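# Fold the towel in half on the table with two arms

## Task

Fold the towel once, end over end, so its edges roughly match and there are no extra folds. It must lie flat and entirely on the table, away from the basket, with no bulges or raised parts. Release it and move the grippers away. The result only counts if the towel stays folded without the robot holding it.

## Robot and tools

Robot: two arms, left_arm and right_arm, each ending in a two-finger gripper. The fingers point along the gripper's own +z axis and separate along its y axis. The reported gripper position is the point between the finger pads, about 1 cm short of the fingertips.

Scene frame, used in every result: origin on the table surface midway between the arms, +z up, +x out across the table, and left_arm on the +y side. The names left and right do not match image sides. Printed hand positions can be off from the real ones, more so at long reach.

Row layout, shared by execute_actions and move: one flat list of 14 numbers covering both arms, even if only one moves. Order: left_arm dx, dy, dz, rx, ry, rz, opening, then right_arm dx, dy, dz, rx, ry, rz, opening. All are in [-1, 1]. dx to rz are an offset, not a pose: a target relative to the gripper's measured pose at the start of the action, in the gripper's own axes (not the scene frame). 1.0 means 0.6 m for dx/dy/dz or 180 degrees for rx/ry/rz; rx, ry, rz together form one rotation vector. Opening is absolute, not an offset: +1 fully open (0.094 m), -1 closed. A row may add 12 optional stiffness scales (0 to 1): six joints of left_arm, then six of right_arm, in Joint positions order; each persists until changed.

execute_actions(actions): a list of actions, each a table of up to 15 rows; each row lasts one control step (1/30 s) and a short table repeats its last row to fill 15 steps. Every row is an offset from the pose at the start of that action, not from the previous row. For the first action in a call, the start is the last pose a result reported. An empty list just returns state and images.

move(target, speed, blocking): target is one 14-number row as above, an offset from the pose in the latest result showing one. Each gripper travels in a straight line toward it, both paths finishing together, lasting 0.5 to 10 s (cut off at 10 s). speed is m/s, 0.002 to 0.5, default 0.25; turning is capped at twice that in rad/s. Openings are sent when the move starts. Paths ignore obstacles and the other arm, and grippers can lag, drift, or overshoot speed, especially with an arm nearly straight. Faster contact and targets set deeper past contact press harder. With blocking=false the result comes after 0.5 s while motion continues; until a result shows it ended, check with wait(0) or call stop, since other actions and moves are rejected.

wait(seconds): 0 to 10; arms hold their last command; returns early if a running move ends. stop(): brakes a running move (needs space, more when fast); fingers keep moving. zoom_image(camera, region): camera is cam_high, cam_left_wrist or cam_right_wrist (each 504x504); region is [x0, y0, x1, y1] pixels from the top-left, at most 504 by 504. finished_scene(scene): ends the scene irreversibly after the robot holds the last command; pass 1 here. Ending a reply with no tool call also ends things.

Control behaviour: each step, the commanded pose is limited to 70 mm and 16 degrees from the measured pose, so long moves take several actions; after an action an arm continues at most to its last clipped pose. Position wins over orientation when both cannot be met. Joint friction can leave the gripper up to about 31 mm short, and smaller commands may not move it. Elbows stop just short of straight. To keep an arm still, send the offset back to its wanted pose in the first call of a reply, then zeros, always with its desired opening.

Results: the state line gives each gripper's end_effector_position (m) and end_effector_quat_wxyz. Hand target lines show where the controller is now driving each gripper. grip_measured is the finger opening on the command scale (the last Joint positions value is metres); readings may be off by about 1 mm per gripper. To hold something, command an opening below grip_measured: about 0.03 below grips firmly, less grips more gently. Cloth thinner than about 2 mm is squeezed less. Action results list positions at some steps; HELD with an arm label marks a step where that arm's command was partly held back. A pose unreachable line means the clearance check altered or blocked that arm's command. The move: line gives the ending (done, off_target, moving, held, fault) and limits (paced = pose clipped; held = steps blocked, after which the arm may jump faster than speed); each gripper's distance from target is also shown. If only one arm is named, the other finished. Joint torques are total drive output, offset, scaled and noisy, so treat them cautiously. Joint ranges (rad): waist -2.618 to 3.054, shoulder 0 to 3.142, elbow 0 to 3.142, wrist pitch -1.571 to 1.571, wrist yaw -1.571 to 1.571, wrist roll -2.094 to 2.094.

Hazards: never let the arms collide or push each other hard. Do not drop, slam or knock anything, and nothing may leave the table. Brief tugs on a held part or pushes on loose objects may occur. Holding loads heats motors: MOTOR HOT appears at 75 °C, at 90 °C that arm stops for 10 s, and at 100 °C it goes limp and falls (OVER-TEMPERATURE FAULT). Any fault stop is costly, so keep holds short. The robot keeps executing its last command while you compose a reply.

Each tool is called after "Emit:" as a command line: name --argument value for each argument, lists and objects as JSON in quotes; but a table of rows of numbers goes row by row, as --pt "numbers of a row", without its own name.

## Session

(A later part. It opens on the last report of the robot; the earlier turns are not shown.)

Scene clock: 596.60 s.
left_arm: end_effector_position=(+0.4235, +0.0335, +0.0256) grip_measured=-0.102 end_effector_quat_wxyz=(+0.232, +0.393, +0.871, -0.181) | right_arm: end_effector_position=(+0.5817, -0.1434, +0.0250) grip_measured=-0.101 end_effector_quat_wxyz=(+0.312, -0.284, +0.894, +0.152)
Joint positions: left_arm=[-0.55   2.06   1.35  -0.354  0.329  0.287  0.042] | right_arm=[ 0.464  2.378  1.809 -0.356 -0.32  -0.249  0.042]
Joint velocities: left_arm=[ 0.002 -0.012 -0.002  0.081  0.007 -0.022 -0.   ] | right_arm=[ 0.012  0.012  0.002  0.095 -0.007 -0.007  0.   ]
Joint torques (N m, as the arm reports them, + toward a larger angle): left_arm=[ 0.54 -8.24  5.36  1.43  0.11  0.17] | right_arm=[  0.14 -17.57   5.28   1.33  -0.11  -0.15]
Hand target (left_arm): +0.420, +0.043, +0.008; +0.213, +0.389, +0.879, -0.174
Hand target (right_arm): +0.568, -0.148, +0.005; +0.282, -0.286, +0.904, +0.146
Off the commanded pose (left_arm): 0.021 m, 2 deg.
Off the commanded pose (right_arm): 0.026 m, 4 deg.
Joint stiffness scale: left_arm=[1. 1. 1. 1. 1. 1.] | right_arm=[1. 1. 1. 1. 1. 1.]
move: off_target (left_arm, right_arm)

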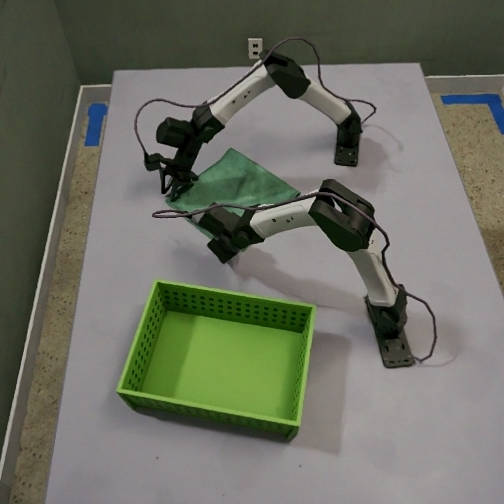

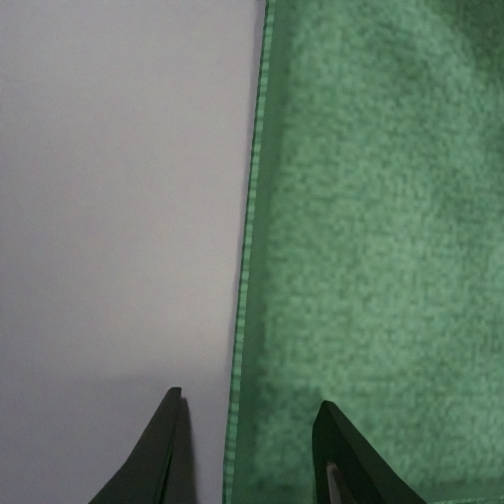

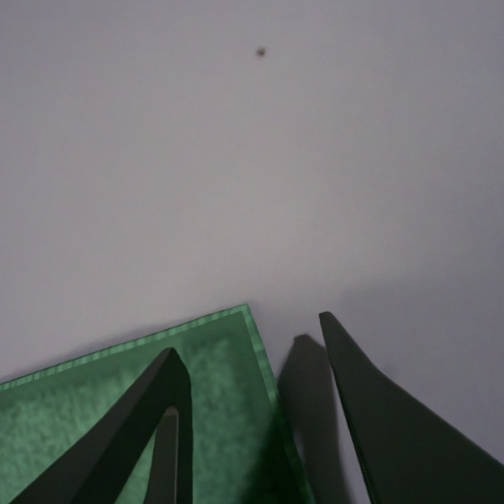

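Emit:
execute_actions --actions '[[[0.03,0.005,0.025,0.008,0.02,0,-0.2, 0.02,0.012,-0.02,-0.03,0.01,0.024,-0.1],[0.03,0.005,0.025,0.008,0.02,0,-0.25, 0.02,0.012,-0.02,-0.03,0.01,0.024,-0.1],[0.03,0.005,0.025,0.008,0.02,0,-0.3, 0.02,0.012,-0.02,-0.03,0.01,0.024,-0.1],[0.03,0.005,0.025,0.008,0.02,0,-0.35, 0.02,0.012,-0.02,-0.03,0.01,0.024,-0.1],[0.03,0.005,0.025,0.008,0.02,0,-0.4, 0.02,0.012,-0.02,-0.03,0.01,0.024,-0.1],[0.03,0.005,0.025,0.008,0.02,0,-0.45, 0.02,0.012,-0.02,-0.03,0.01,0.024,-0.1],[0.03,0.005,0.025,0.008,0.02,0,-0.5, 0.02,0.012,-0.02,-0.03,0.01,0.024,-0.1],[0.03,0.005,0.025,0.008,0.02,0,-0.55, 0.02,0.012,-0.02,-0.03,0.01,0.024,-0.1]],[[0.03,0.005,0.025,0.008,0.02,0,-0.6, 0,0,0,0,0,0,-0.1],[0.03,0.005,0.025,0.008,0.02,0,-0.65, 0,0,0,0,0,0,-0.1],[0.03,0.005,0.025,0.008,0.02,0,-0.7, 0,0,0,0,0,0,-0.1],[0.03,0.005,0.025,0.008,0.02,0,-0.75, 0,0,0,0,0,0,-0.1],[0.03,0.005,0.025,0.008,0.02,0,-0.8, 0,0,0,0,0,0,-0.1],[0.03,0.005,0.025,0.008,0.02,0,-0.85, 0,0,0,0,0,0,-0.1],[0.03,0.005,0.025,0.008,0.02,0,-0.9, 0,0,0,0,0,0,-0.1],[0.03,0.005,0.025,0.008,0.02,0,-1, 0,0,0,0,0,0,-0.1]]]'

Scene clock: 609.20 s.
left_arm: end_effector_position=(+0.4230, +0.0262, +0.0237) grip_measured=-0.971 end_effector_quat_wxyz=(+0.231, +0.416, +0.857, -0.201) | right_arm: end_effector_position=(+0.5744, -0.1453, +0.0383) grip_measured=-0.101 end_effector_quat_wxyz=(+0.302, -0.273, +0.893, +0.193)
Joint positions: left_arm=[-0.546  2.085  1.371 -0.355  0.384  0.334  0.001] | right_arm=[ 0.44   2.352  1.808 -0.398 -0.406 -0.227  0.042]
Joint velocities: left_arm=[-0.017  0.002  0.012 -0.066 -0.022  0.022 -0.   ] | right_arm=[ 0.002  0.007 -0.002 -0.095  0.066  0.037  0.   ]
Joint torques (N m, as the arm reports them, + toward a larger angle): left_arm=[ 0.29 -7.2   7.05  1.07 -0.12  0.21] | right_arm=[ -0.06 -18.15   7.74   1.57  -0.26   0.03]
Hand target (left_arm): +0.420, +0.038, +0.001; +0.200, +0.412, +0.870, -0.183
Hand target (right_arm): +0.574, -0.145, +0.038; +0.303, -0.273, +0.893, +0.192
Off the commanded pose (left_arm): 0.026 m, 4 deg.
Off the commanded pose (right_arm): 0.000 m, 0 deg.
Joint stiffness scale: left_arm=[1. 1. 1. 1. 1. 1.] | right_arm=[1. 1. 1. 1. 1. 1.]
Step readings (end_effector_position; steps 1 to 15: 1st action; 16 to 30: 2nd action):
0: left_arm (+0.4236, +0.0335, +0.0255) | right_arm (+0.5818, -0.1433, +0.0249)
1: left_arm (+0.4232, +0.0335, +0.0244) | right_arm (+0.5813, -0.1427, +0.0270)
2: left_arm (+0.4236, +0.0333, +0.0236) | right_arm (+0.5794, -0.1423, +0.0284)
4: left_arm (+0.4253, +0.0335, +0.0233) | right_arm (+0.5776, -0.1434, +0.0328)
8: left_arm (+0.4261, +0.0333, +0.0231) | right_arm (+0.5773, -0.1464, +0.0388)
15: left_arm (+0.4254, +0.0324, +0.0231) | right_arm (+0.5745, -0.1453, +0.0383)
16: left_arm (+0.4254, +0.0320, +0.0229) | right_arm (+0.5744, -0.1453, +0.0383)
17: left_arm (+0.4255, +0.0311, +0.0227) | right_arm (+0.5744, -0.1453, +0.0383)
19: left_arm (+0.4255, +0.0293, +0.0226) | right_arm (+0.5744, -0.1453, +0.0383)
23: left_arm (+0.4237, +0.0270, +0.0234) | right_arm (+0.5744, -0.1453, +0.0383)
30: end_effector_position above

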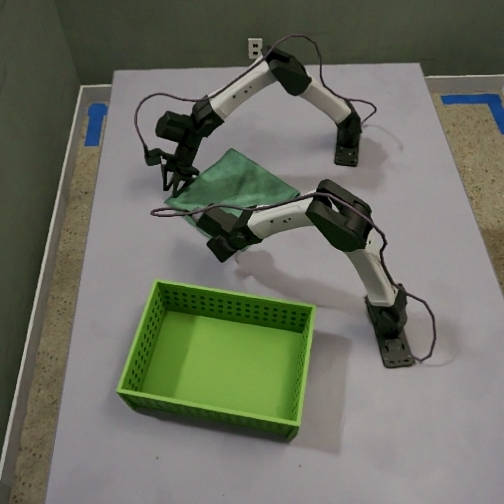

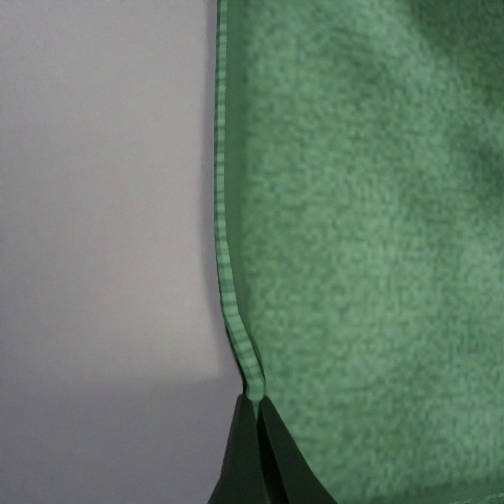

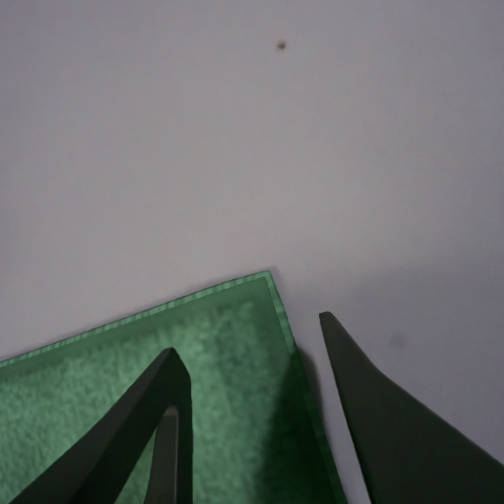

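Emit:
move --target '[0,0,0,0,0,0,-1, 0.032,-0.012,0.037,0,0.012,0,-0.1]' --speed 0.03

Scene clock: 614.17 s.
left_arm: end_effector_position=(+0.4231, +0.0254, +0.0248) grip_measured=-0.971 end_effector_quat_wxyz=(+0.232, +0.417, +0.855, -0.203) | right_arm: end_effector_position=(+0.5743, -0.1453, +0.0240) grip_measured=-0.101 end_effector_quat_wxyz=(+0.295, -0.275, +0.895, +0.192)
Joint positions: left_arm=[-0.546  2.084  1.371 -0.353  0.388  0.335  0.001] | right_arm=[ 0.44   2.38   1.808 -0.387 -0.406 -0.233  0.042]
Joint velocities: left_arm=[ 0.002 -0.007 -0.007  0.007  0.022 -0.022 -0.   ] | right_arm=[ 0.007 -0.012 -0.017  0.007  0.007  0.022  0.   ]
Joint torques (N m, as the arm reports them, + toward a larger angle): left_arm=[ -0.2  -10.22   6.49   1.44   0.18   0.08] | right_arm=[ -0.47 -14.91   8.34   1.53  -0.19  -0.09]
Hand target (left_arm): +0.423, +0.026, +0.024; +0.231, +0.416, +0.857, -0.201
Hand target (right_arm): +0.575, -0.147, +0.008; +0.286, -0.277, +0.898, +0.187
Off the commanded pose (left_arm): 0.001 m, 0 deg.
Off the commanded pose (right_arm): 0.016 m, 1 deg.
Joint stiffness scale: left_arm=[1. 1. 1. 1. 1. 1.] | right_arm=[1. 1. 1. 1. 1. 1.]
move: off_target (right_arm)

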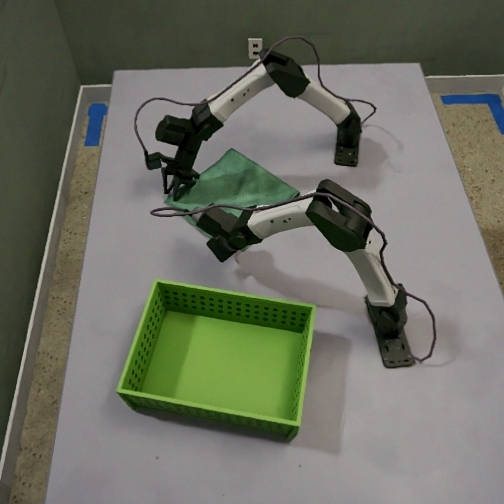

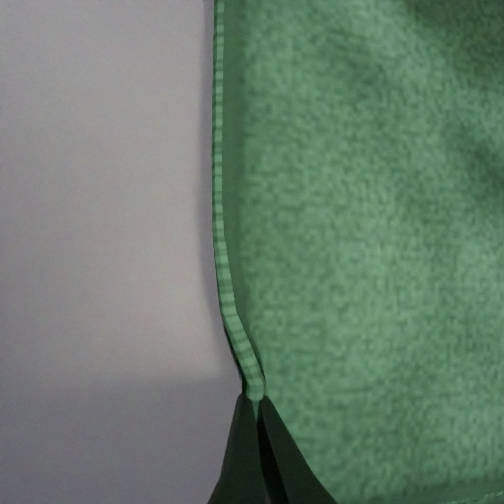

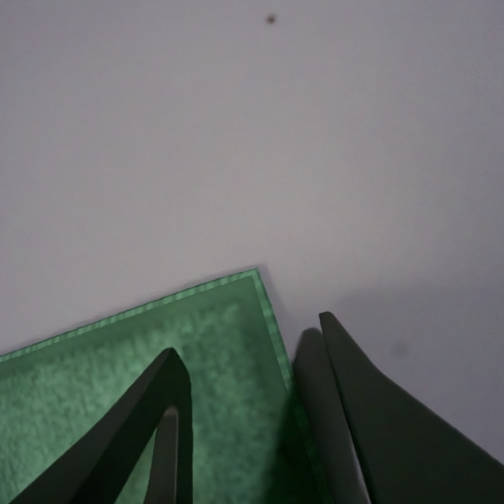

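Emit:
execute_actions --actions '[[[0,0,0,0,0,0,-1, 0.025,-0.004,0.028,-0.006,0.015,0,-0.2],[0,0,0,0,0,0,-1, 0.025,-0.004,0.028,-0.006,0.015,0,-0.25],[0,0,0,0,0,0,-1, 0.025,-0.004,0.028,-0.006,0.015,0,-0.3],[0,0,0,0,0,0,-1, 0.025,-0.004,0.028,-0.006,0.015,0,-0.35],[0,0,0,0,0,0,-1, 0.025,-0.004,0.028,-0.006,0.015,0,-0.4],[0,0,0,0,0,0,-1, 0.025,-0.004,0.028,-0.006,0.015,0,-0.45],[0,0,0,0,0,0,-1, 0.025,-0.004,0.028,-0.006,0.015,0,-0.5],[0,0,0,0,0,0,-1, 0.025,-0.004,0.028,-0.006,0.015,0,-0.55]],[[0,0,0,0,0,0,-1, 0.025,-0.004,0.028,-0.006,0.015,0,-0.6],[0,0,0,0,0,0,-1, 0.025,-0.004,0.028,-0.006,0.015,0,-0.65],[0,0,0,0,0,0,-1, 0.025,-0.004,0.028,-0.006,0.015,0,-0.7],[0,0,0,0,0,0,-1, 0.025,-0.004,0.028,-0.006,0.015,0,-0.75],[0,0,0,0,0,0,-1, 0.025,-0.004,0.028,-0.006,0.015,0,-0.8],[0,0,0,0,0,0,-1, 0.025,-0.004,0.028,-0.006,0.015,0,-0.85],[0,0,0,0,0,0,-1, 0.025,-0.004,0.028,-0.006,0.015,0,-0.9],[0,0,0,0,0,0,-1, 0.025,-0.004,0.028,-0.006,0.015,0,-1]]]'

Scene clock: 630.57 s.
left_arm: end_effector_position=(+0.4231, +0.0251, +0.0250) grip_measured=-0.971 end_effector_quat_wxyz=(+0.232, +0.417, +0.855, -0.204) | right_arm: end_effector_position=(+0.5866, -0.1394, +0.0228) grip_measured=-0.989 end_effector_quat_wxyz=(+0.305, -0.288, +0.886, +0.197)
Joint positions: left_arm=[-0.546  2.084  1.371 -0.352  0.389  0.335  0.001] | right_arm=[ 0.44   2.431  1.883 -0.393 -0.424 -0.255  0.001]
Joint velocities: left_arm=[ 0.002 -0.012 -0.022 -0.066 -0.022 -0.037 -0.   ] | right_arm=[ 0.002  0.007 -0.022 -0.022 -0.037 -0.007 -0.001]
Joint torques (N m, as the arm reports them, + toward a larger angle): left_arm=[ -0.27 -10.23   6.49   1.44   0.24   0.11] | right_arm=[ -0.24 -15.59   8.07   1.23  -0.26  -0.14]
Hand target (left_arm): +0.423, +0.025, +0.025; +0.232, +0.417, +0.855, -0.203
Hand target (right_arm): +0.579, -0.142, +0.001; +0.276, -0.288, +0.896, +0.196
Off the commanded pose (left_arm): 0.000 m, 0 deg.
Off the commanded pose (right_arm): 0.024 m, 4 deg.
Joint stiffness scale: left_arm=[1. 1. 1. 1. 1. 1.] | right_arm=[1. 1. 1. 1. 1. 1.]
Step readings (end_effector_position; steps 1 to 15: 1st action; 16 to 30: 2nd action):
0: left_arm (+0.4231, +0.0254, +0.0248) | right_arm (+0.5743, -0.1453, +0.0240)
1: left_arm (+0.4231, +0.0253, +0.0248) | right_arm (+0.5747, -0.1449, +0.0238)
2: left_arm (+0.4231, +0.0252, +0.0249) | right_arm (+0.5764, -0.1442, +0.0238)
4: left_arm (+0.4231, +0.0252, +0.0249) | right_arm (+0.5787, -0.1430, +0.0236)
8: left_arm (+0.4232, +0.0251, +0.0249) | right_arm (+0.5800, -0.1425, +0.0234)
15: left_arm (+0.4232, +0.0251, +0.0249) | right_arm (+0.5801, -0.1425, +0.0232)
16: left_arm (+0.4232, +0.0251, +0.0249) | right_arm (+0.5808, -0.1421, +0.0233)
17: left_arm (+0.4232, +0.0251, +0.0249) | right_arm (+0.5830, -0.1416, +0.0233)
19: left_arm (+0.4231, +0.0251, +0.0250) | right_arm (+0.5853, -0.1411, +0.0214)
23: left_arm (+0.4231, +0.0251, +0.0250) | right_arm (+0.5864, -0.1395, +0.0226)
30: end_effector_position above

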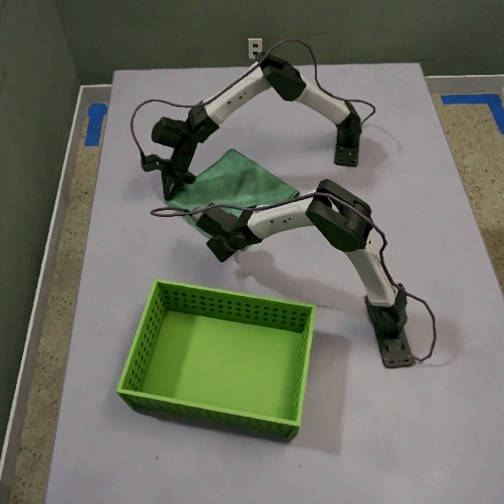

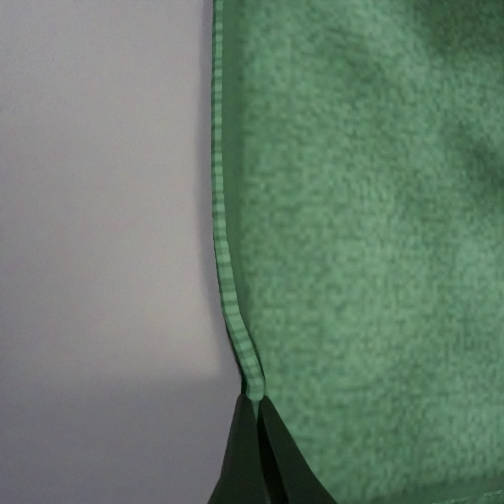

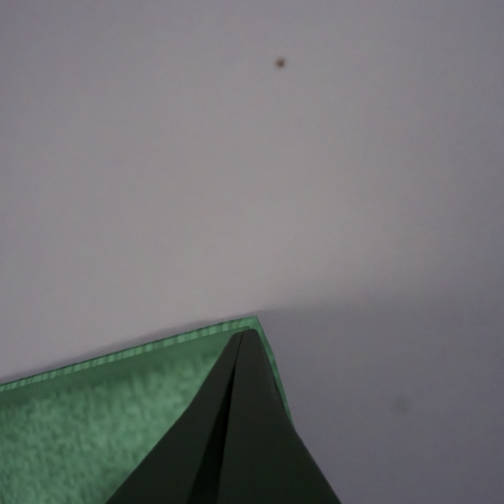

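Emit:
move --target '[0,0,0,0,0,0,-1, 0.015,0.022,-0.05,0.01,0.01,-0.008,-0.1]' --speed 0.05

Scene clock: 649.97 s.
left_arm: end_effector_position=(+0.4231, +0.0251, +0.0250) grip_measured=-0.971 end_effector_quat_wxyz=(+0.232, +0.417, +0.855, -0.204) | right_arm: end_effector_position=(+0.5695, -0.1482, +0.0532) grip_measured=-0.102 end_effector_quat_wxyz=(+0.316, -0.294, +0.884, +0.180)
Joint positions: left_arm=[-0.546  2.084  1.371 -0.352  0.389  0.335  0.001] | right_arm=[ 0.44   2.298  1.768 -0.392 -0.395 -0.273  0.042]
Joint velocities: left_arm=[ 0.002  0.017 -0.012  0.022  0.007 -0.022  0.001] | right_arm=[-0.007  0.002 -0.007  0.022 -0.066  0.051 -0.   ]
Joint torques (N m, as the arm reports them, + toward a larger angle): left_arm=[ -0.21 -10.31   6.49   1.45   0.24   0.1 ] | right_arm=[  0.54 -18.1    6.08   1.46  -0.14  -0.09]
Hand target (left_arm): +0.423, +0.025, +0.025; +0.232, +0.417, +0.855, -0.204
Hand target (right_arm): +0.560, -0.148, +0.042; +0.298, -0.297, +0.890, +0.175
Off the commanded pose (left_arm): 0.000 m, 0 deg.
Off the commanded pose (right_arm): 0.015 m, 2 deg.
Joint stiffness scale: left_arm=[1. 1. 1. 1. 1. 1.] | right_arm=[1. 1. 1. 1. 1. 1.]
move: off_target (right_arm)

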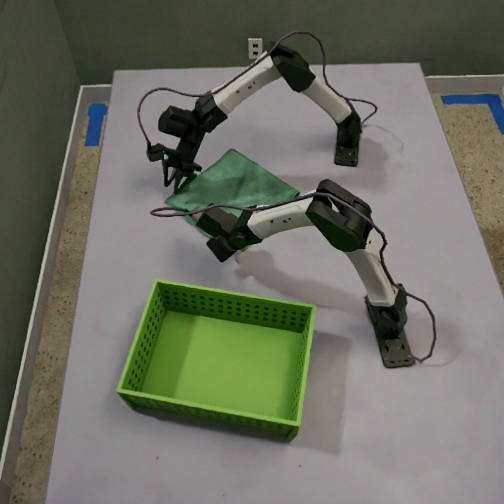

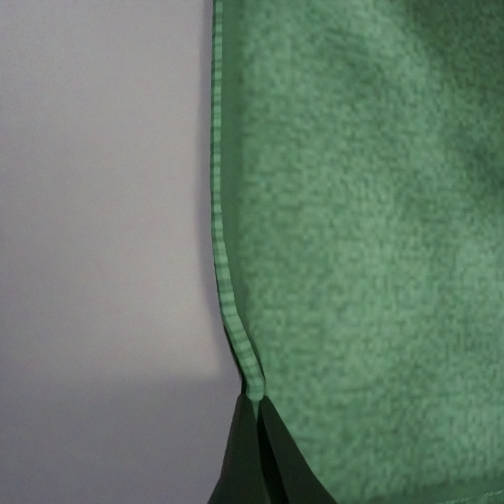

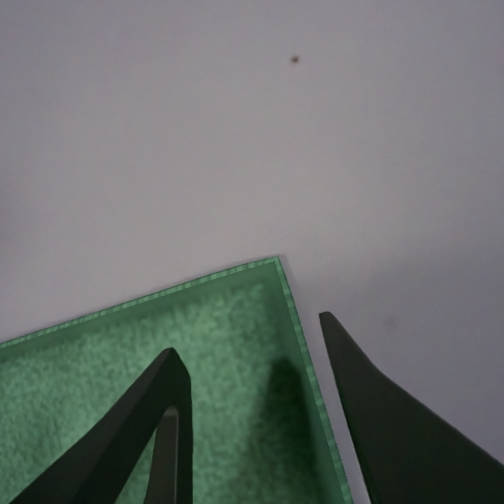

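Emit:
move --target '[0,0,0,0,0,0,-1, 0.047,0.018,0.05,0,0.015,0,-0.1]' --speed 0.035

Scene clock: 658.87 s.
left_arm: end_effector_position=(+0.4231, +0.0251, +0.0250) grip_measured=-0.971 end_effector_quat_wxyz=(+0.232, +0.417, +0.855, -0.204) | right_arm: end_effector_position=(+0.5648, -0.1378, +0.0331) grip_measured=-0.102 end_effector_quat_wxyz=(+0.312, -0.302, +0.884, +0.175)
Joint positions: left_arm=[-0.546  2.084  1.371 -0.352  0.389  0.335  0.001] | right_arm=[ 0.465  2.321  1.73  -0.337 -0.376 -0.272  0.042]
Joint velocities: left_arm=[ 0.002  0.002 -0.007  0.037 -0.051 -0.022 -0.001] | right_arm=[-0.012  0.022  0.012  0.022 -0.095 -0.022 -0.   ]
Joint torques (N m, as the arm reports them, + toward a larger angle): left_arm=[ -0.28 -10.31   6.53   1.45   0.22   0.11] | right_arm=[  0.64 -15.67   6.17   1.69  -0.13   0.08]
Hand target (left_arm): +0.423, +0.025, +0.025; +0.232, +0.417, +0.855, -0.204
Hand target (right_arm): +0.558, -0.137, +0.014; +0.295, -0.298, +0.891, +0.173
Off the commanded pose (left_arm): 0.000 m, 0 deg.
Off the commanded pose (right_arm): 0.020 m, 2 deg.
Joint stiffness scale: left_arm=[1. 1. 1. 1. 1. 1.] | right_arm=[1. 1. 1. 1. 1. 1.]
move: off_target (right_arm)

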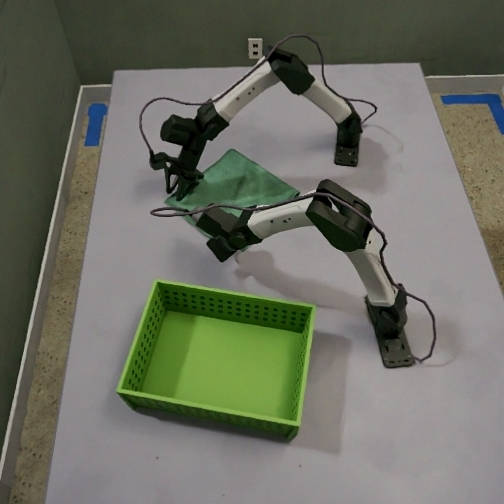

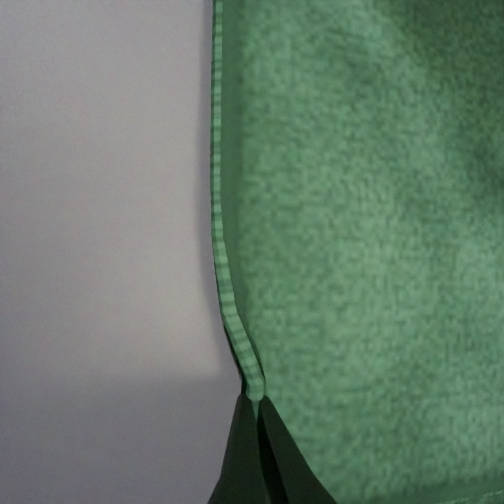

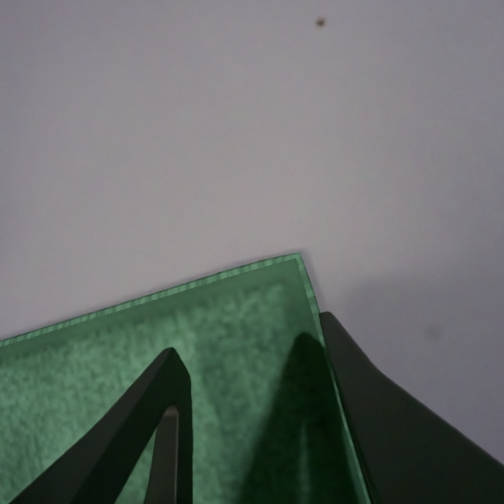

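Emit:
move --target '[0,0,0,0,0,0,-1, 0.03,-0.005,0.03,-0.006,0.015,0.004,0.1]' --speed 0.03

Scene clock: 663.33 s.
left_arm: end_effector_position=(+0.4231, +0.0251, +0.0250) grip_measured=-0.971 end_effector_quat_wxyz=(+0.232, +0.417, +0.855, -0.204) | right_arm: end_effector_position=(+0.5681, -0.1362, +0.0247) grip_measured=+0.099 end_effector_quat_wxyz=(+0.309, -0.302, +0.884, +0.177)
Joint positions: left_arm=[-0.546  2.084  1.371 -0.352  0.389  0.335  0.001] | right_arm=[ 0.465  2.351  1.752 -0.335 -0.38  -0.272  0.052]
Joint velocities: left_arm=[-0.007  0.002 -0.002 -0.007 -0.095  0.037  0.001] | right_arm=[-0.017  0.002  0.032 -0.022 -0.051 -0.022 -0.001]
Joint torques (N m, as the arm reports them, + toward a larger angle): left_arm=[ -0.27 -10.34   6.47   1.45   0.23   0.1 ] | right_arm=[ -0.18 -14.85   8.24   1.41  -0.27  -0.14]
Hand target (left_arm): +0.423, +0.025, +0.025; +0.232, +0.417, +0.855, -0.204
Hand target (right_arm): +0.563, -0.139, +0.008; +0.288, -0.302, +0.891, +0.178
Off the commanded pose (left_arm): 0.000 m, 0 deg.
Off the commanded pose (right_arm): 0.018 m, 3 deg.
Joint stiffness scale: left_arm=[1. 1. 1. 1. 1. 1.] | right_arm=[1. 1. 1. 1. 1. 1.]
move: off_target (right_arm)

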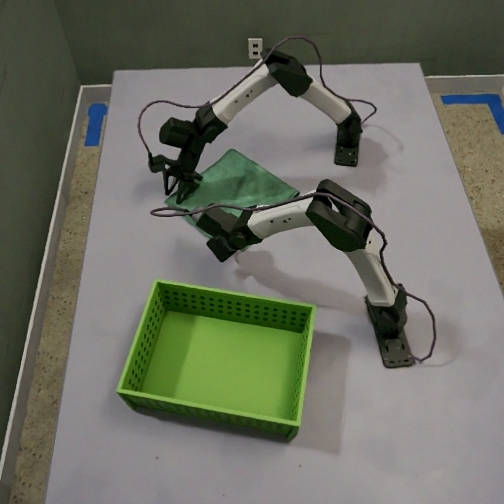

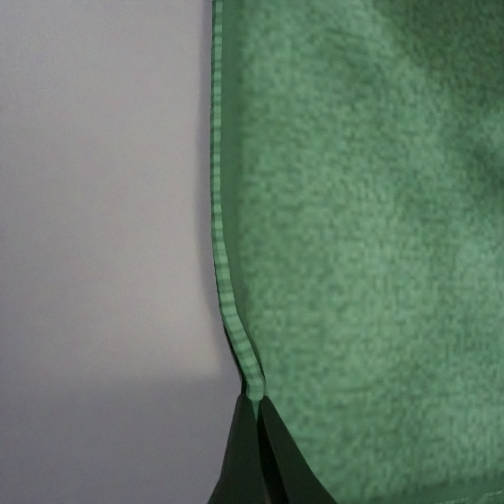

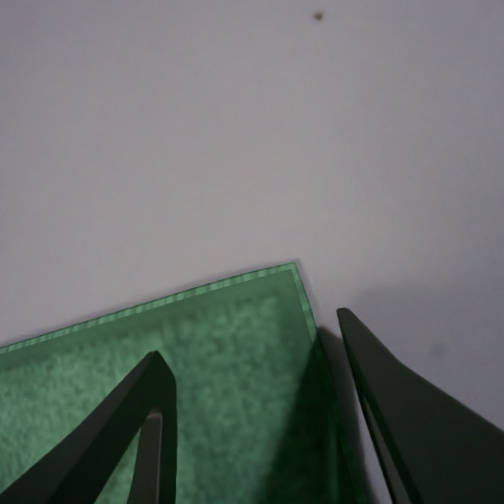

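Emit:
execute_actions --actions '[[[0,0,0,0,0,0,-1, 0.03,0,0.01,-0.008,0.015,0,0.0],[0,0,0,0,0,0,-1, 0.03,0,0.01,-0.008,0.015,0,-0.04],[0,0,0,0,0,0,-1, 0.03,0,0.01,-0.008,0.015,0,-0.08],[0,0,0,0,0,0,-1, 0.03,0,0.01,-0.008,0.015,0,-0.12],[0,0,0,0,0,0,-1, 0.03,0,0.01,-0.008,0.015,0,-0.16],[0,0,0,0,0,0,-1, 0.03,0,0.01,-0.008,0.015,0,-0.2],[0,0,0,0,0,0,-1, 0.03,0,0.01,-0.008,0.015,0,-0.24],[0,0,0,0,0,0,-1, 0.03,0,0.01,-0.008,0.015,0,-0.28],[0,0,0,0,0,0,-1, 0.03,0,0.01,-0.008,0.015,0,-0.32],[0,0,0,0,0,0,-1, 0.03,0,0.01,-0.008,0.015,0,-0.36],[0,0,0,0,0,0,-1, 0.03,0,0.01,-0.008,0.015,0,-0.4],[0,0,0,0,0,0,-1, 0.03,0,0.01,-0.008,0.015,0,-0.45]]]'

Scene clock: 674.17 s.
left_arm: end_effector_position=(+0.4231, +0.0251, +0.0250) grip_measured=-0.971 end_effector_quat_wxyz=(+0.232, +0.417, +0.855, -0.204) | right_arm: end_effector_position=(+0.5665, -0.1334, +0.0258) grip_measured=-0.448 end_effector_quat_wxyz=(+0.310, -0.312, +0.879, +0.184)
Joint positions: left_arm=[-0.546  2.084  1.371 -0.352  0.389  0.335  0.001] | right_arm=[ 0.465  2.351  1.752 -0.335 -0.4   -0.289  0.026]
Joint velocities: left_arm=[-0.012  0.012  0.002  0.007 -0.066  0.007 -0.   ] | right_arm=[ 0.002 -0.012  0.002  0.051 -0.066  0.095 -0.001]
Joint torques (N m, as the arm reports them, + toward a larger angle): left_arm=[ -0.27 -10.31   6.54   1.45   0.24   0.1 ] | right_arm=[ -0.84 -16.01   7.45   1.27  -0.24  -0.1 ]
Hand target (left_arm): +0.423, +0.025, +0.025; +0.232, +0.417, +0.855, -0.204
Hand target (right_arm): +0.559, -0.141, +0.009; +0.284, -0.309, +0.889, +0.181
Off the commanded pose (left_arm): 0.000 m, 0 deg.
Off the commanded pose (right_arm): 0.020 m, 3 deg.
Joint stiffness scale: left_arm=[1. 1. 1. 1. 1. 1.] | right_arm=[1. 1. 1. 1. 1. 1.]
Step readings (end_effector_position):
0: left_arm (+0.4231, +0.0251, +0.0250) | right_arm (+0.5681, -0.1362, +0.0247)
1: left_arm (+0.4231, +0.0251, +0.0250) | right_arm (+0.5679, -0.1359, +0.0248)
2: left_arm (+0.4231, +0.0251, +0.0250) | right_arm (+0.5677, -0.1355, +0.0250)
4: left_arm (+0.4231, +0.0251, +0.0250) | right_arm (+0.5673, -0.1347, +0.0253)
8: left_arm (+0.4231, +0.0251, +0.0250) | right_arm (+0.5668, -0.1340, +0.0256)
15: end_effector_position above

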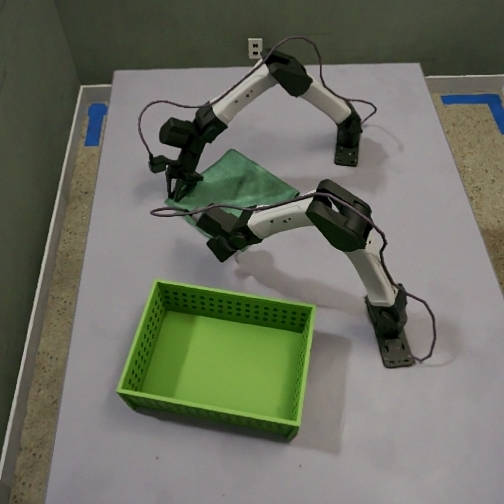

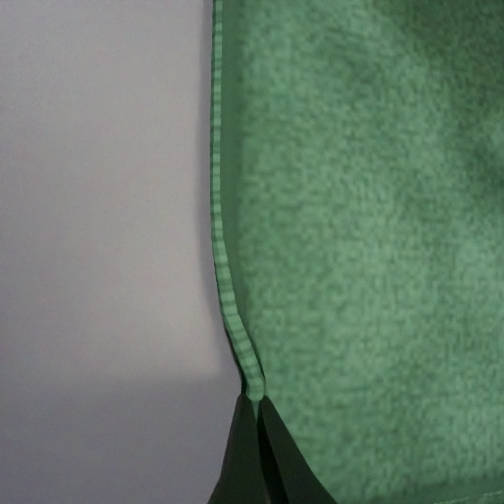

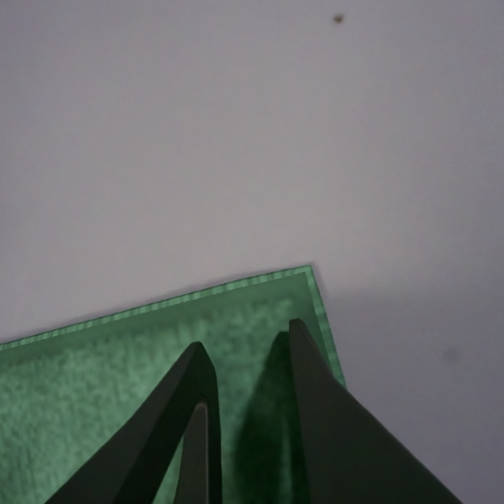

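Emit:
move --target '[0,0,0,0,0,0,-1, -0.01,-0.005,-0.015,-0.05,0.0,0.042,0.1]' --speed 0.06

Scene clock: 679.97 s.
left_arm: end_effector_position=(+0.4231, +0.0251, +0.0250) grip_measured=-0.971 end_effector_quat_wxyz=(+0.232, +0.417, +0.855, -0.204) | right_arm: end_effector_position=(+0.5713, -0.1342, +0.0486) grip_measured=+0.099 end_effector_quat_wxyz=(+0.291, -0.286, +0.874, +0.265)
Joint positions: left_arm=[-0.546  2.084  1.371 -0.352  0.389  0.335  0.001] | right_arm=[ 0.417  2.387  1.88  -0.455 -0.571 -0.239  0.052]
Joint velocities: left_arm=[-0.012  0.007 -0.012 -0.037 -0.081  0.007 -0.   ] | right_arm=[-0.002 -0.007 -0.022 -0.037  0.007 -0.022  0.   ]
Joint torques (N m, as the arm reports them, + toward a larger angle): left_arm=[ -0.2  -10.31   6.45   1.44   0.22   0.1 ] | right_arm=[ -0.85 -16.16   8.58   1.28  -0.41   0.08]
Hand target (left_arm): +0.423, +0.025, +0.025; +0.232, +0.417, +0.855, -0.204
Hand target (right_arm): +0.568, -0.138, +0.036; +0.272, -0.276, +0.881, +0.272
Off the commanded pose (left_arm): 0.000 m, 0 deg.
Off the commanded pose (right_arm): 0.013 m, 3 deg.
Joint stiffness scale: left_arm=[1. 1. 1. 1. 1. 1.] | right_arm=[1. 1. 1. 1. 1. 1.]
move: off_target (right_arm)

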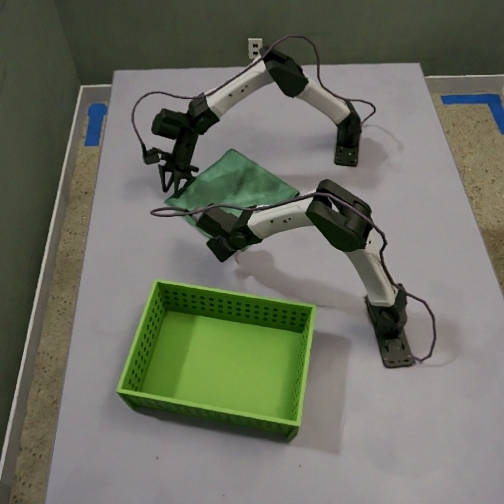

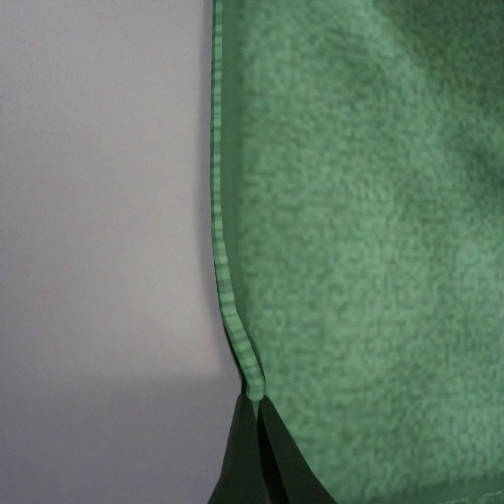

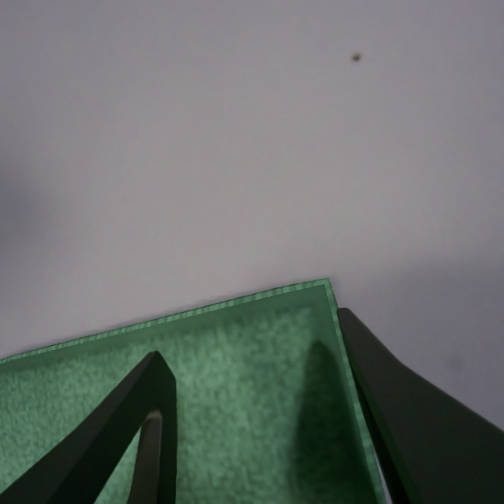

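Emit:
move --target '[0,0,0,0,0,0,-1, 0.048,-0.02,0.032,0,0.012,0,0.1]' --speed 0.03

Scene clock: 687.17 s.
left_arm: end_effector_position=(+0.4231, +0.0251, +0.0250) grip_measured=-0.971 end_effector_quat_wxyz=(+0.232, +0.417, +0.855, -0.204) | right_arm: end_effector_position=(+0.5699, -0.1342, +0.0321) grip_measured=+0.099 end_effector_quat_wxyz=(+0.288, -0.295, +0.872, +0.263)
Joint positions: left_arm=[-0.546  2.084  1.371 -0.352  0.389  0.335  0.001] | right_arm=[ 0.417  2.411  1.862 -0.427 -0.573 -0.261  0.052]
Joint velocities: left_arm=[-0.002 -0.002 -0.012  0.007 -0.037  0.022 -0.   ] | right_arm=[ 0.002  0.002  0.017 -0.022 -0.037 -0.022  0.   ]
Joint torques (N m, as the arm reports them, + toward a larger angle): left_arm=[ -0.26 -10.27   6.57   1.46   0.24   0.1 ] | right_arm=[ -1.1  -16.24   6.12   1.63  -0.35  -0.11]
Hand target (left_arm): +0.423, +0.025, +0.025; +0.232, +0.417, +0.855, -0.204
Hand target (right_arm): +0.567, -0.141, +0.013; +0.275, -0.291, +0.879, +0.259
Off the commanded pose (left_arm): 0.000 m, 0 deg.
Off the commanded pose (right_arm): 0.021 m, 2 deg.
Joint stiffness scale: left_arm=[1. 1. 1. 1. 1. 1.] | right_arm=[1. 1. 1. 1. 1. 1.]
move: off_target (right_arm)

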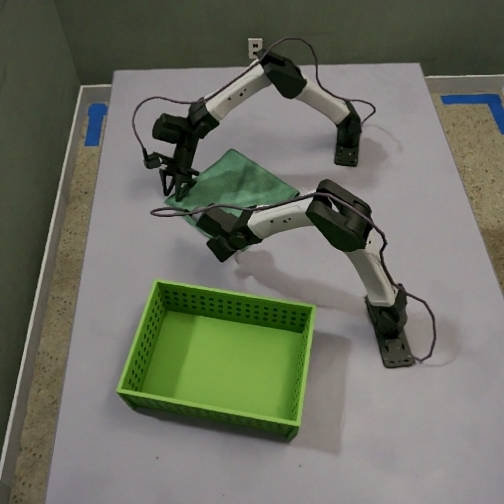

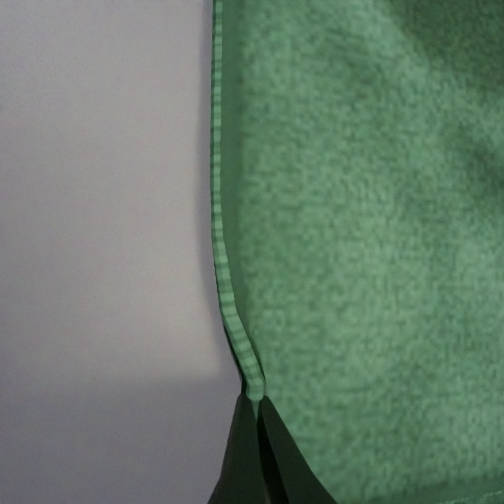

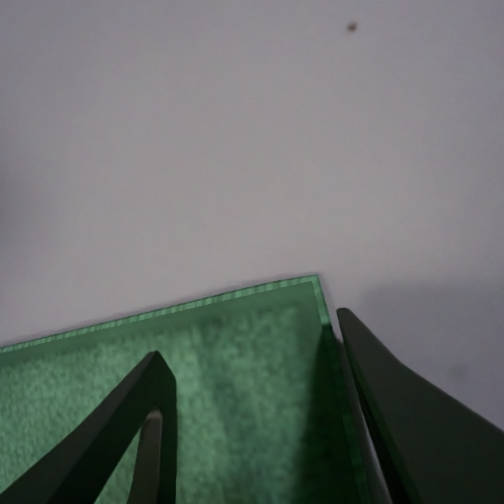

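Emit:
move --target '[0,0,0,0,0,0,-1, 0.03,-0.012,0.028,0,0.012,0,0.15]' --speed 0.03

Scene clock: 690.67 s.
left_arm: end_effector_position=(+0.4231, +0.0251, +0.0250) grip_measured=-0.971 end_effector_quat_wxyz=(+0.232, +0.417, +0.855, -0.204) | right_arm: end_effector_position=(+0.5702, -0.1341, +0.0261) grip_measured=+0.149 end_effector_quat_wxyz=(+0.287, -0.300, +0.871, +0.262)
Joint positions: left_arm=[-0.546  2.084  1.371 -0.352  0.389  0.335  0.001] | right_arm=[ 0.417  2.423  1.862 -0.42  -0.574 -0.275  0.054]
Joint velocities: left_arm=[-0.017  0.007  0.022 -0.022 -0.007  0.022  0.   ] | right_arm=[ 0.002 -0.007 -0.022 -0.007 -0.022  0.051  0.   ]
Joint torques (N m, as the arm reports them, + toward a larger angle): left_arm=[ -0.31 -10.32   6.49   1.43   0.22   0.1 ] | right_arm=[  0.01 -15.1    8.35   1.41  -0.22  -0.08]
Hand target (left_arm): +0.423, +0.025, +0.025; +0.232, +0.417, +0.855, -0.204
Hand target (right_arm): +0.568, -0.136, +0.007; +0.272, -0.299, +0.878, +0.257
Off the commanded pose (left_arm): 0.000 m, 0 deg.
Off the commanded pose (right_arm): 0.020 m, 2 deg.
Joint stiffness scale: left_arm=[1. 1. 1. 1. 1. 1.] | right_arm=[1. 1. 1. 1. 1. 1.]
move: off_target (right_arm)

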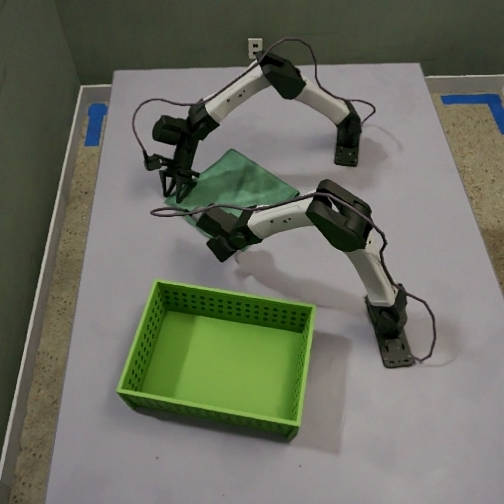

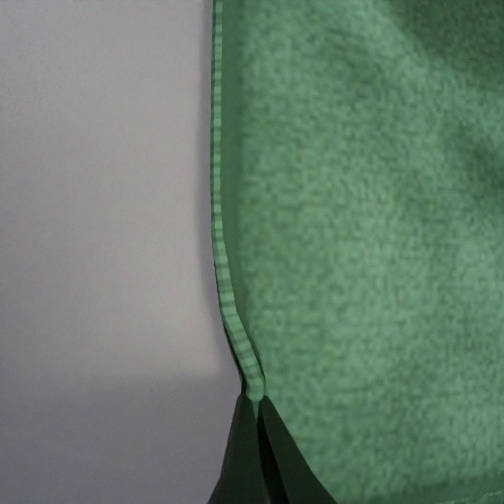

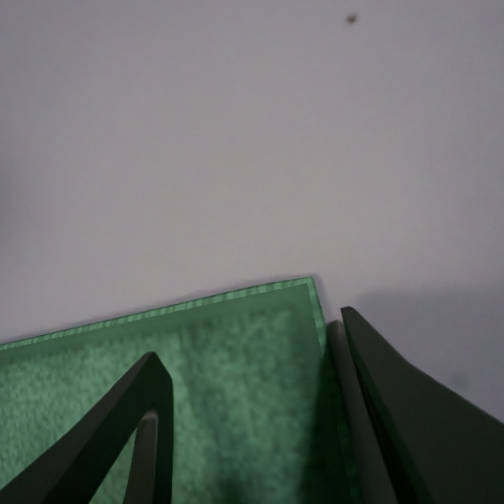

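Outer finger is on the table now. Close halfway while pressing.

Emit:
execute_actions --actions '[[[0,0,0,0,0,0,-1, 0.028,-0.01,0.024,0,0.012,0,0.1],[0,0,0,0,0,0,-1, 0.028,-0.01,0.024,0,0.012,0,0.06],[0,0,0,0,0,0,-1, 0.028,-0.01,0.024,0,0.012,0,0.02],[0,0,0,0,0,0,-1, 0.028,-0.01,0.024,0,0.012,0,-0.02],[0,0,0,0,0,0,-1, 0.028,-0.01,0.024,0,0.012,0,-0.06],[0,0,0,0,0,0,-1, 0.028,-0.01,0.024,0,0.012,0,-0.1],[0,0,0,0,0,0,-1, 0.028,-0.01,0.024,0,0.012,0,-0.14],[0,0,0,0,0,0,-1, 0.028,-0.01,0.024,0,0.012,0,-0.18],[0,0,0,0,0,0,-1, 0.028,-0.01,0.024,0,0.012,0,-0.22],[0,0,0,0,0,0,-1, 0.028,-0.01,0.024,0,0.012,0,-0.26],[0,0,0,0,0,0,-1, 0.028,-0.01,0.024,0,0.012,0,-0.3],[0,0,0,0,0,0,-1, 0.028,-0.01,0.024,0,0.012,0,-0.35],[0,0,0,0,0,0,-1, 0.028,-0.01,0.024,0,0.012,0,-0.4]]]'

Scene clock: 701.87 s.
left_arm: end_effector_position=(+0.4231, +0.0251, +0.0250) grip_measured=-0.971 end_effector_quat_wxyz=(+0.232, +0.417, +0.855, -0.204) | right_arm: end_effector_position=(+0.5713, -0.1338, +0.0227) grip_measured=-0.397 end_effector_quat_wxyz=(+0.290, -0.307, +0.869, +0.260)
Joint positions: left_arm=[-0.546  2.084  1.371 -0.352  0.389  0.335  0.001] | right_arm=[ 0.417  2.432  1.862 -0.409 -0.574 -0.289  0.028]
Joint velocities: left_arm=[-0.002 -0.017 -0.017  0.022  0.051  0.051 -0.001] | right_arm=[-0.007 -0.017  0.017  0.051 -0.037 -0.037 -0.003]
Joint torques (N m, as the arm reports them, + toward a larger angle): left_arm=[ -0.28 -10.27   6.52   1.44   0.24   0.1 ] | right_arm=[ -0.21 -15.34   8.16   1.38  -0.18  -0.1 ]
Hand target (left_arm): +0.423, +0.025, +0.025; +0.232, +0.417, +0.855, -0.204
Hand target (right_arm): +0.568, -0.136, +0.004; +0.271, -0.305, +0.876, +0.256
Off the commanded pose (left_arm): 0.000 m, 0 deg.
Off the commanded pose (right_arm): 0.020 m, 2 deg.
Joint stiffness scale: left_arm=[1. 1. 1. 1. 1. 1.] | right_arm=[1. 1. 1. 1. 1. 1.]
Step readings (end_effector_position):
0: left_arm (+0.4231, +0.0251, +0.0250) | right_arm (+0.5702, -0.1341, +0.0261)
1: left_arm (+0.4231, +0.0251, +0.0250) | right_arm (+0.5702, -0.1341, +0.0259)
2: left_arm (+0.4231, +0.0251, +0.0250) | right_arm (+0.5704, -0.1340, +0.0255)
4: left_arm (+0.4231, +0.0251, +0.0250) | right_arm (+0.5710, -0.1339, +0.0249)
8: left_arm (+0.4231, +0.0251, +0.0250) | right_arm (+0.5715, -0.1338, +0.0239)
15: end_effector_position above

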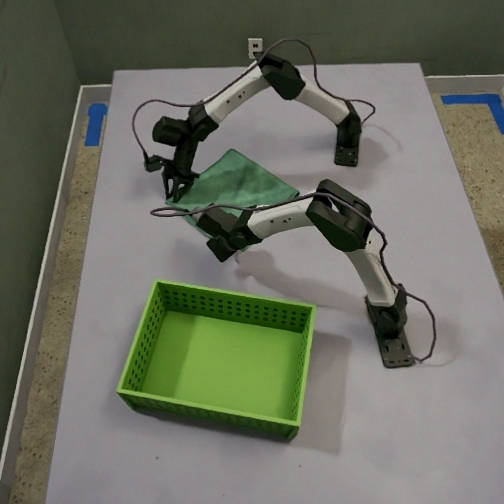

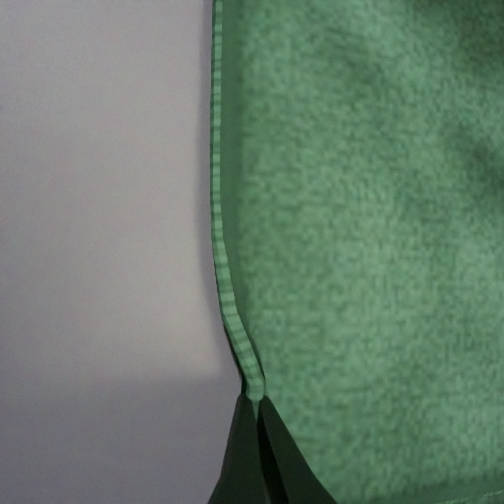

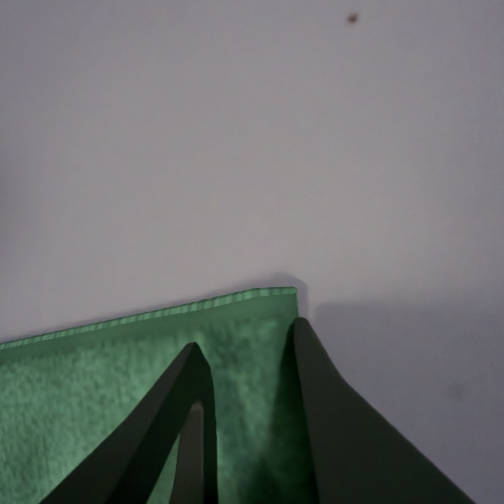

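It's scooping. Finish closing.

Emit:
execute_actions --actions '[[[0,0,0,0,0,0,-1, 0.02,-0.007,0.017,0,0.012,0,-0.45],[0,0,0,0,0,0,-1, 0.02,-0.007,0.017,0,0.012,0,-0.5],[0,0,0,0,0,0,-1, 0.02,-0.007,0.017,0,0.012,0,-0.55],[0,0,0,0,0,0,-1, 0.02,-0.007,0.017,0,0.012,0,-0.6],[0,0,0,0,0,0,-1, 0.02,-0.007,0.017,0,0.012,0,-0.65],[0,0,0,0,0,0,-1, 0.02,-0.007,0.017,0,0.012,0,-0.7],[0,0,0,0,0,0,-1, 0.02,-0.007,0.017,0,0.012,0,-0.75],[0,0,0,0,0,0,-1, 0.02,-0.007,0.017,0,0.012,0,-0.8],[0,0,0,0,0,0,-1, 0.02,-0.007,0.017,0,0.012,0,-0.85],[0,0,0,0,0,0,-1, 0.02,-0.007,0.017,0,0.012,0,-0.9],[0,0,0,0,0,0,-1, 0.02,-0.007,0.017,0,0.012,0,-1]]]'

Scene clock: 714.00 s.
left_arm: end_effector_position=(+0.4237, +0.0247, +0.0254) grip_measured=-0.971 end_effector_quat_wxyz=(+0.234, +0.417, +0.854, -0.204) | right_arm: end_effector_position=(+0.5750, -0.1329, +0.0258) grip_measured=-0.947 end_effector_quat_wxyz=(+0.296, -0.313, +0.865, +0.258)
Joint positions: left_arm=[-0.546  2.084  1.371 -0.349  0.39   0.335  0.001] | right_arm=[ 0.417  2.437  1.879 -0.41  -0.574 -0.3    0.002]
Joint velocities: left_arm=[-0.007 -0.007 -0.012 -0.051 -0.095  0.066 -0.001] | right_arm=[-0.017  0.002 -0.007 -0.007  0.007  0.051  0.001]
Joint torques (N m, as the arm reports them, + toward a larger angle): left_arm=[ -0.24 -10.29   6.48   1.42   0.23   0.09] | right_arm=[  0.05 -15.9    8.16   1.23  -0.21  -0.12]
Hand target (left_arm): +0.423, +0.025, +0.025; +0.233, +0.417, +0.855, -0.203
Hand target (right_arm): +0.570, -0.135, +0.007; +0.274, -0.311, +0.874, +0.254
Off the commanded pose (left_arm): 0.001 m, 0 deg.
Off the commanded pose (right_arm): 0.020 m, 3 deg.
Joint stiffness scale: left_arm=[1. 1. 1. 1. 1. 1.] | right_arm=[1. 1. 1. 1. 1. 1.]
Step readings (end_effector_position):
0: left_arm (+0.4231, +0.0251, +0.0250) | right_arm (+0.5713, -0.1337, +0.0227)
1: left_arm (+0.4231, +0.0251, +0.0250) | right_arm (+0.5716, -0.1336, +0.0232)
2: left_arm (+0.4232, +0.0251, +0.0250) | right_arm (+0.5726, -0.1334, +0.0238)
4: left_arm (+0.4232, +0.0251, +0.0250) | right_arm (+0.5741, -0.1331, +0.0251)
8: left_arm (+0.4232, +0.0251, +0.0250) | right_arm (+0.5746, -0.1330, +0.0252)
15: end_effector_position above

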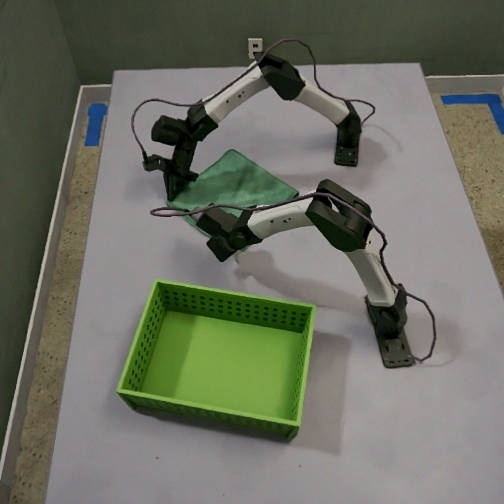

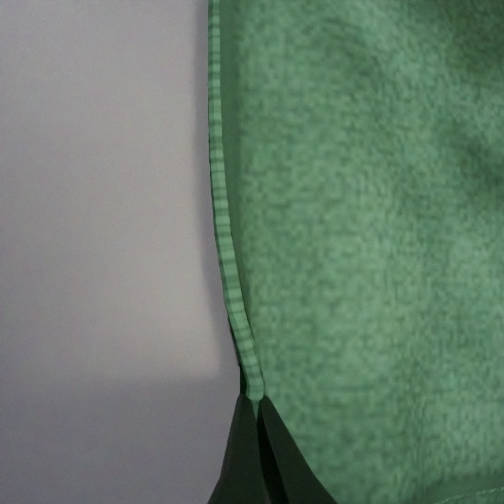

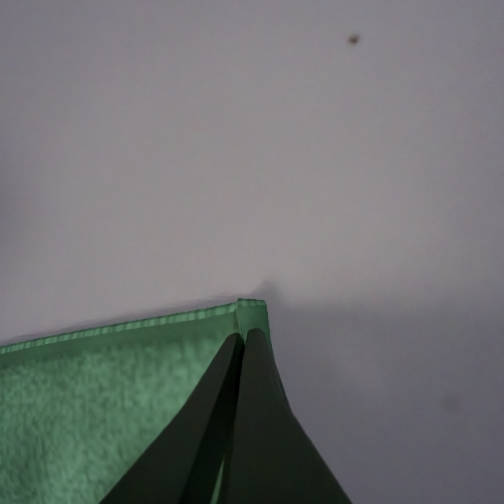

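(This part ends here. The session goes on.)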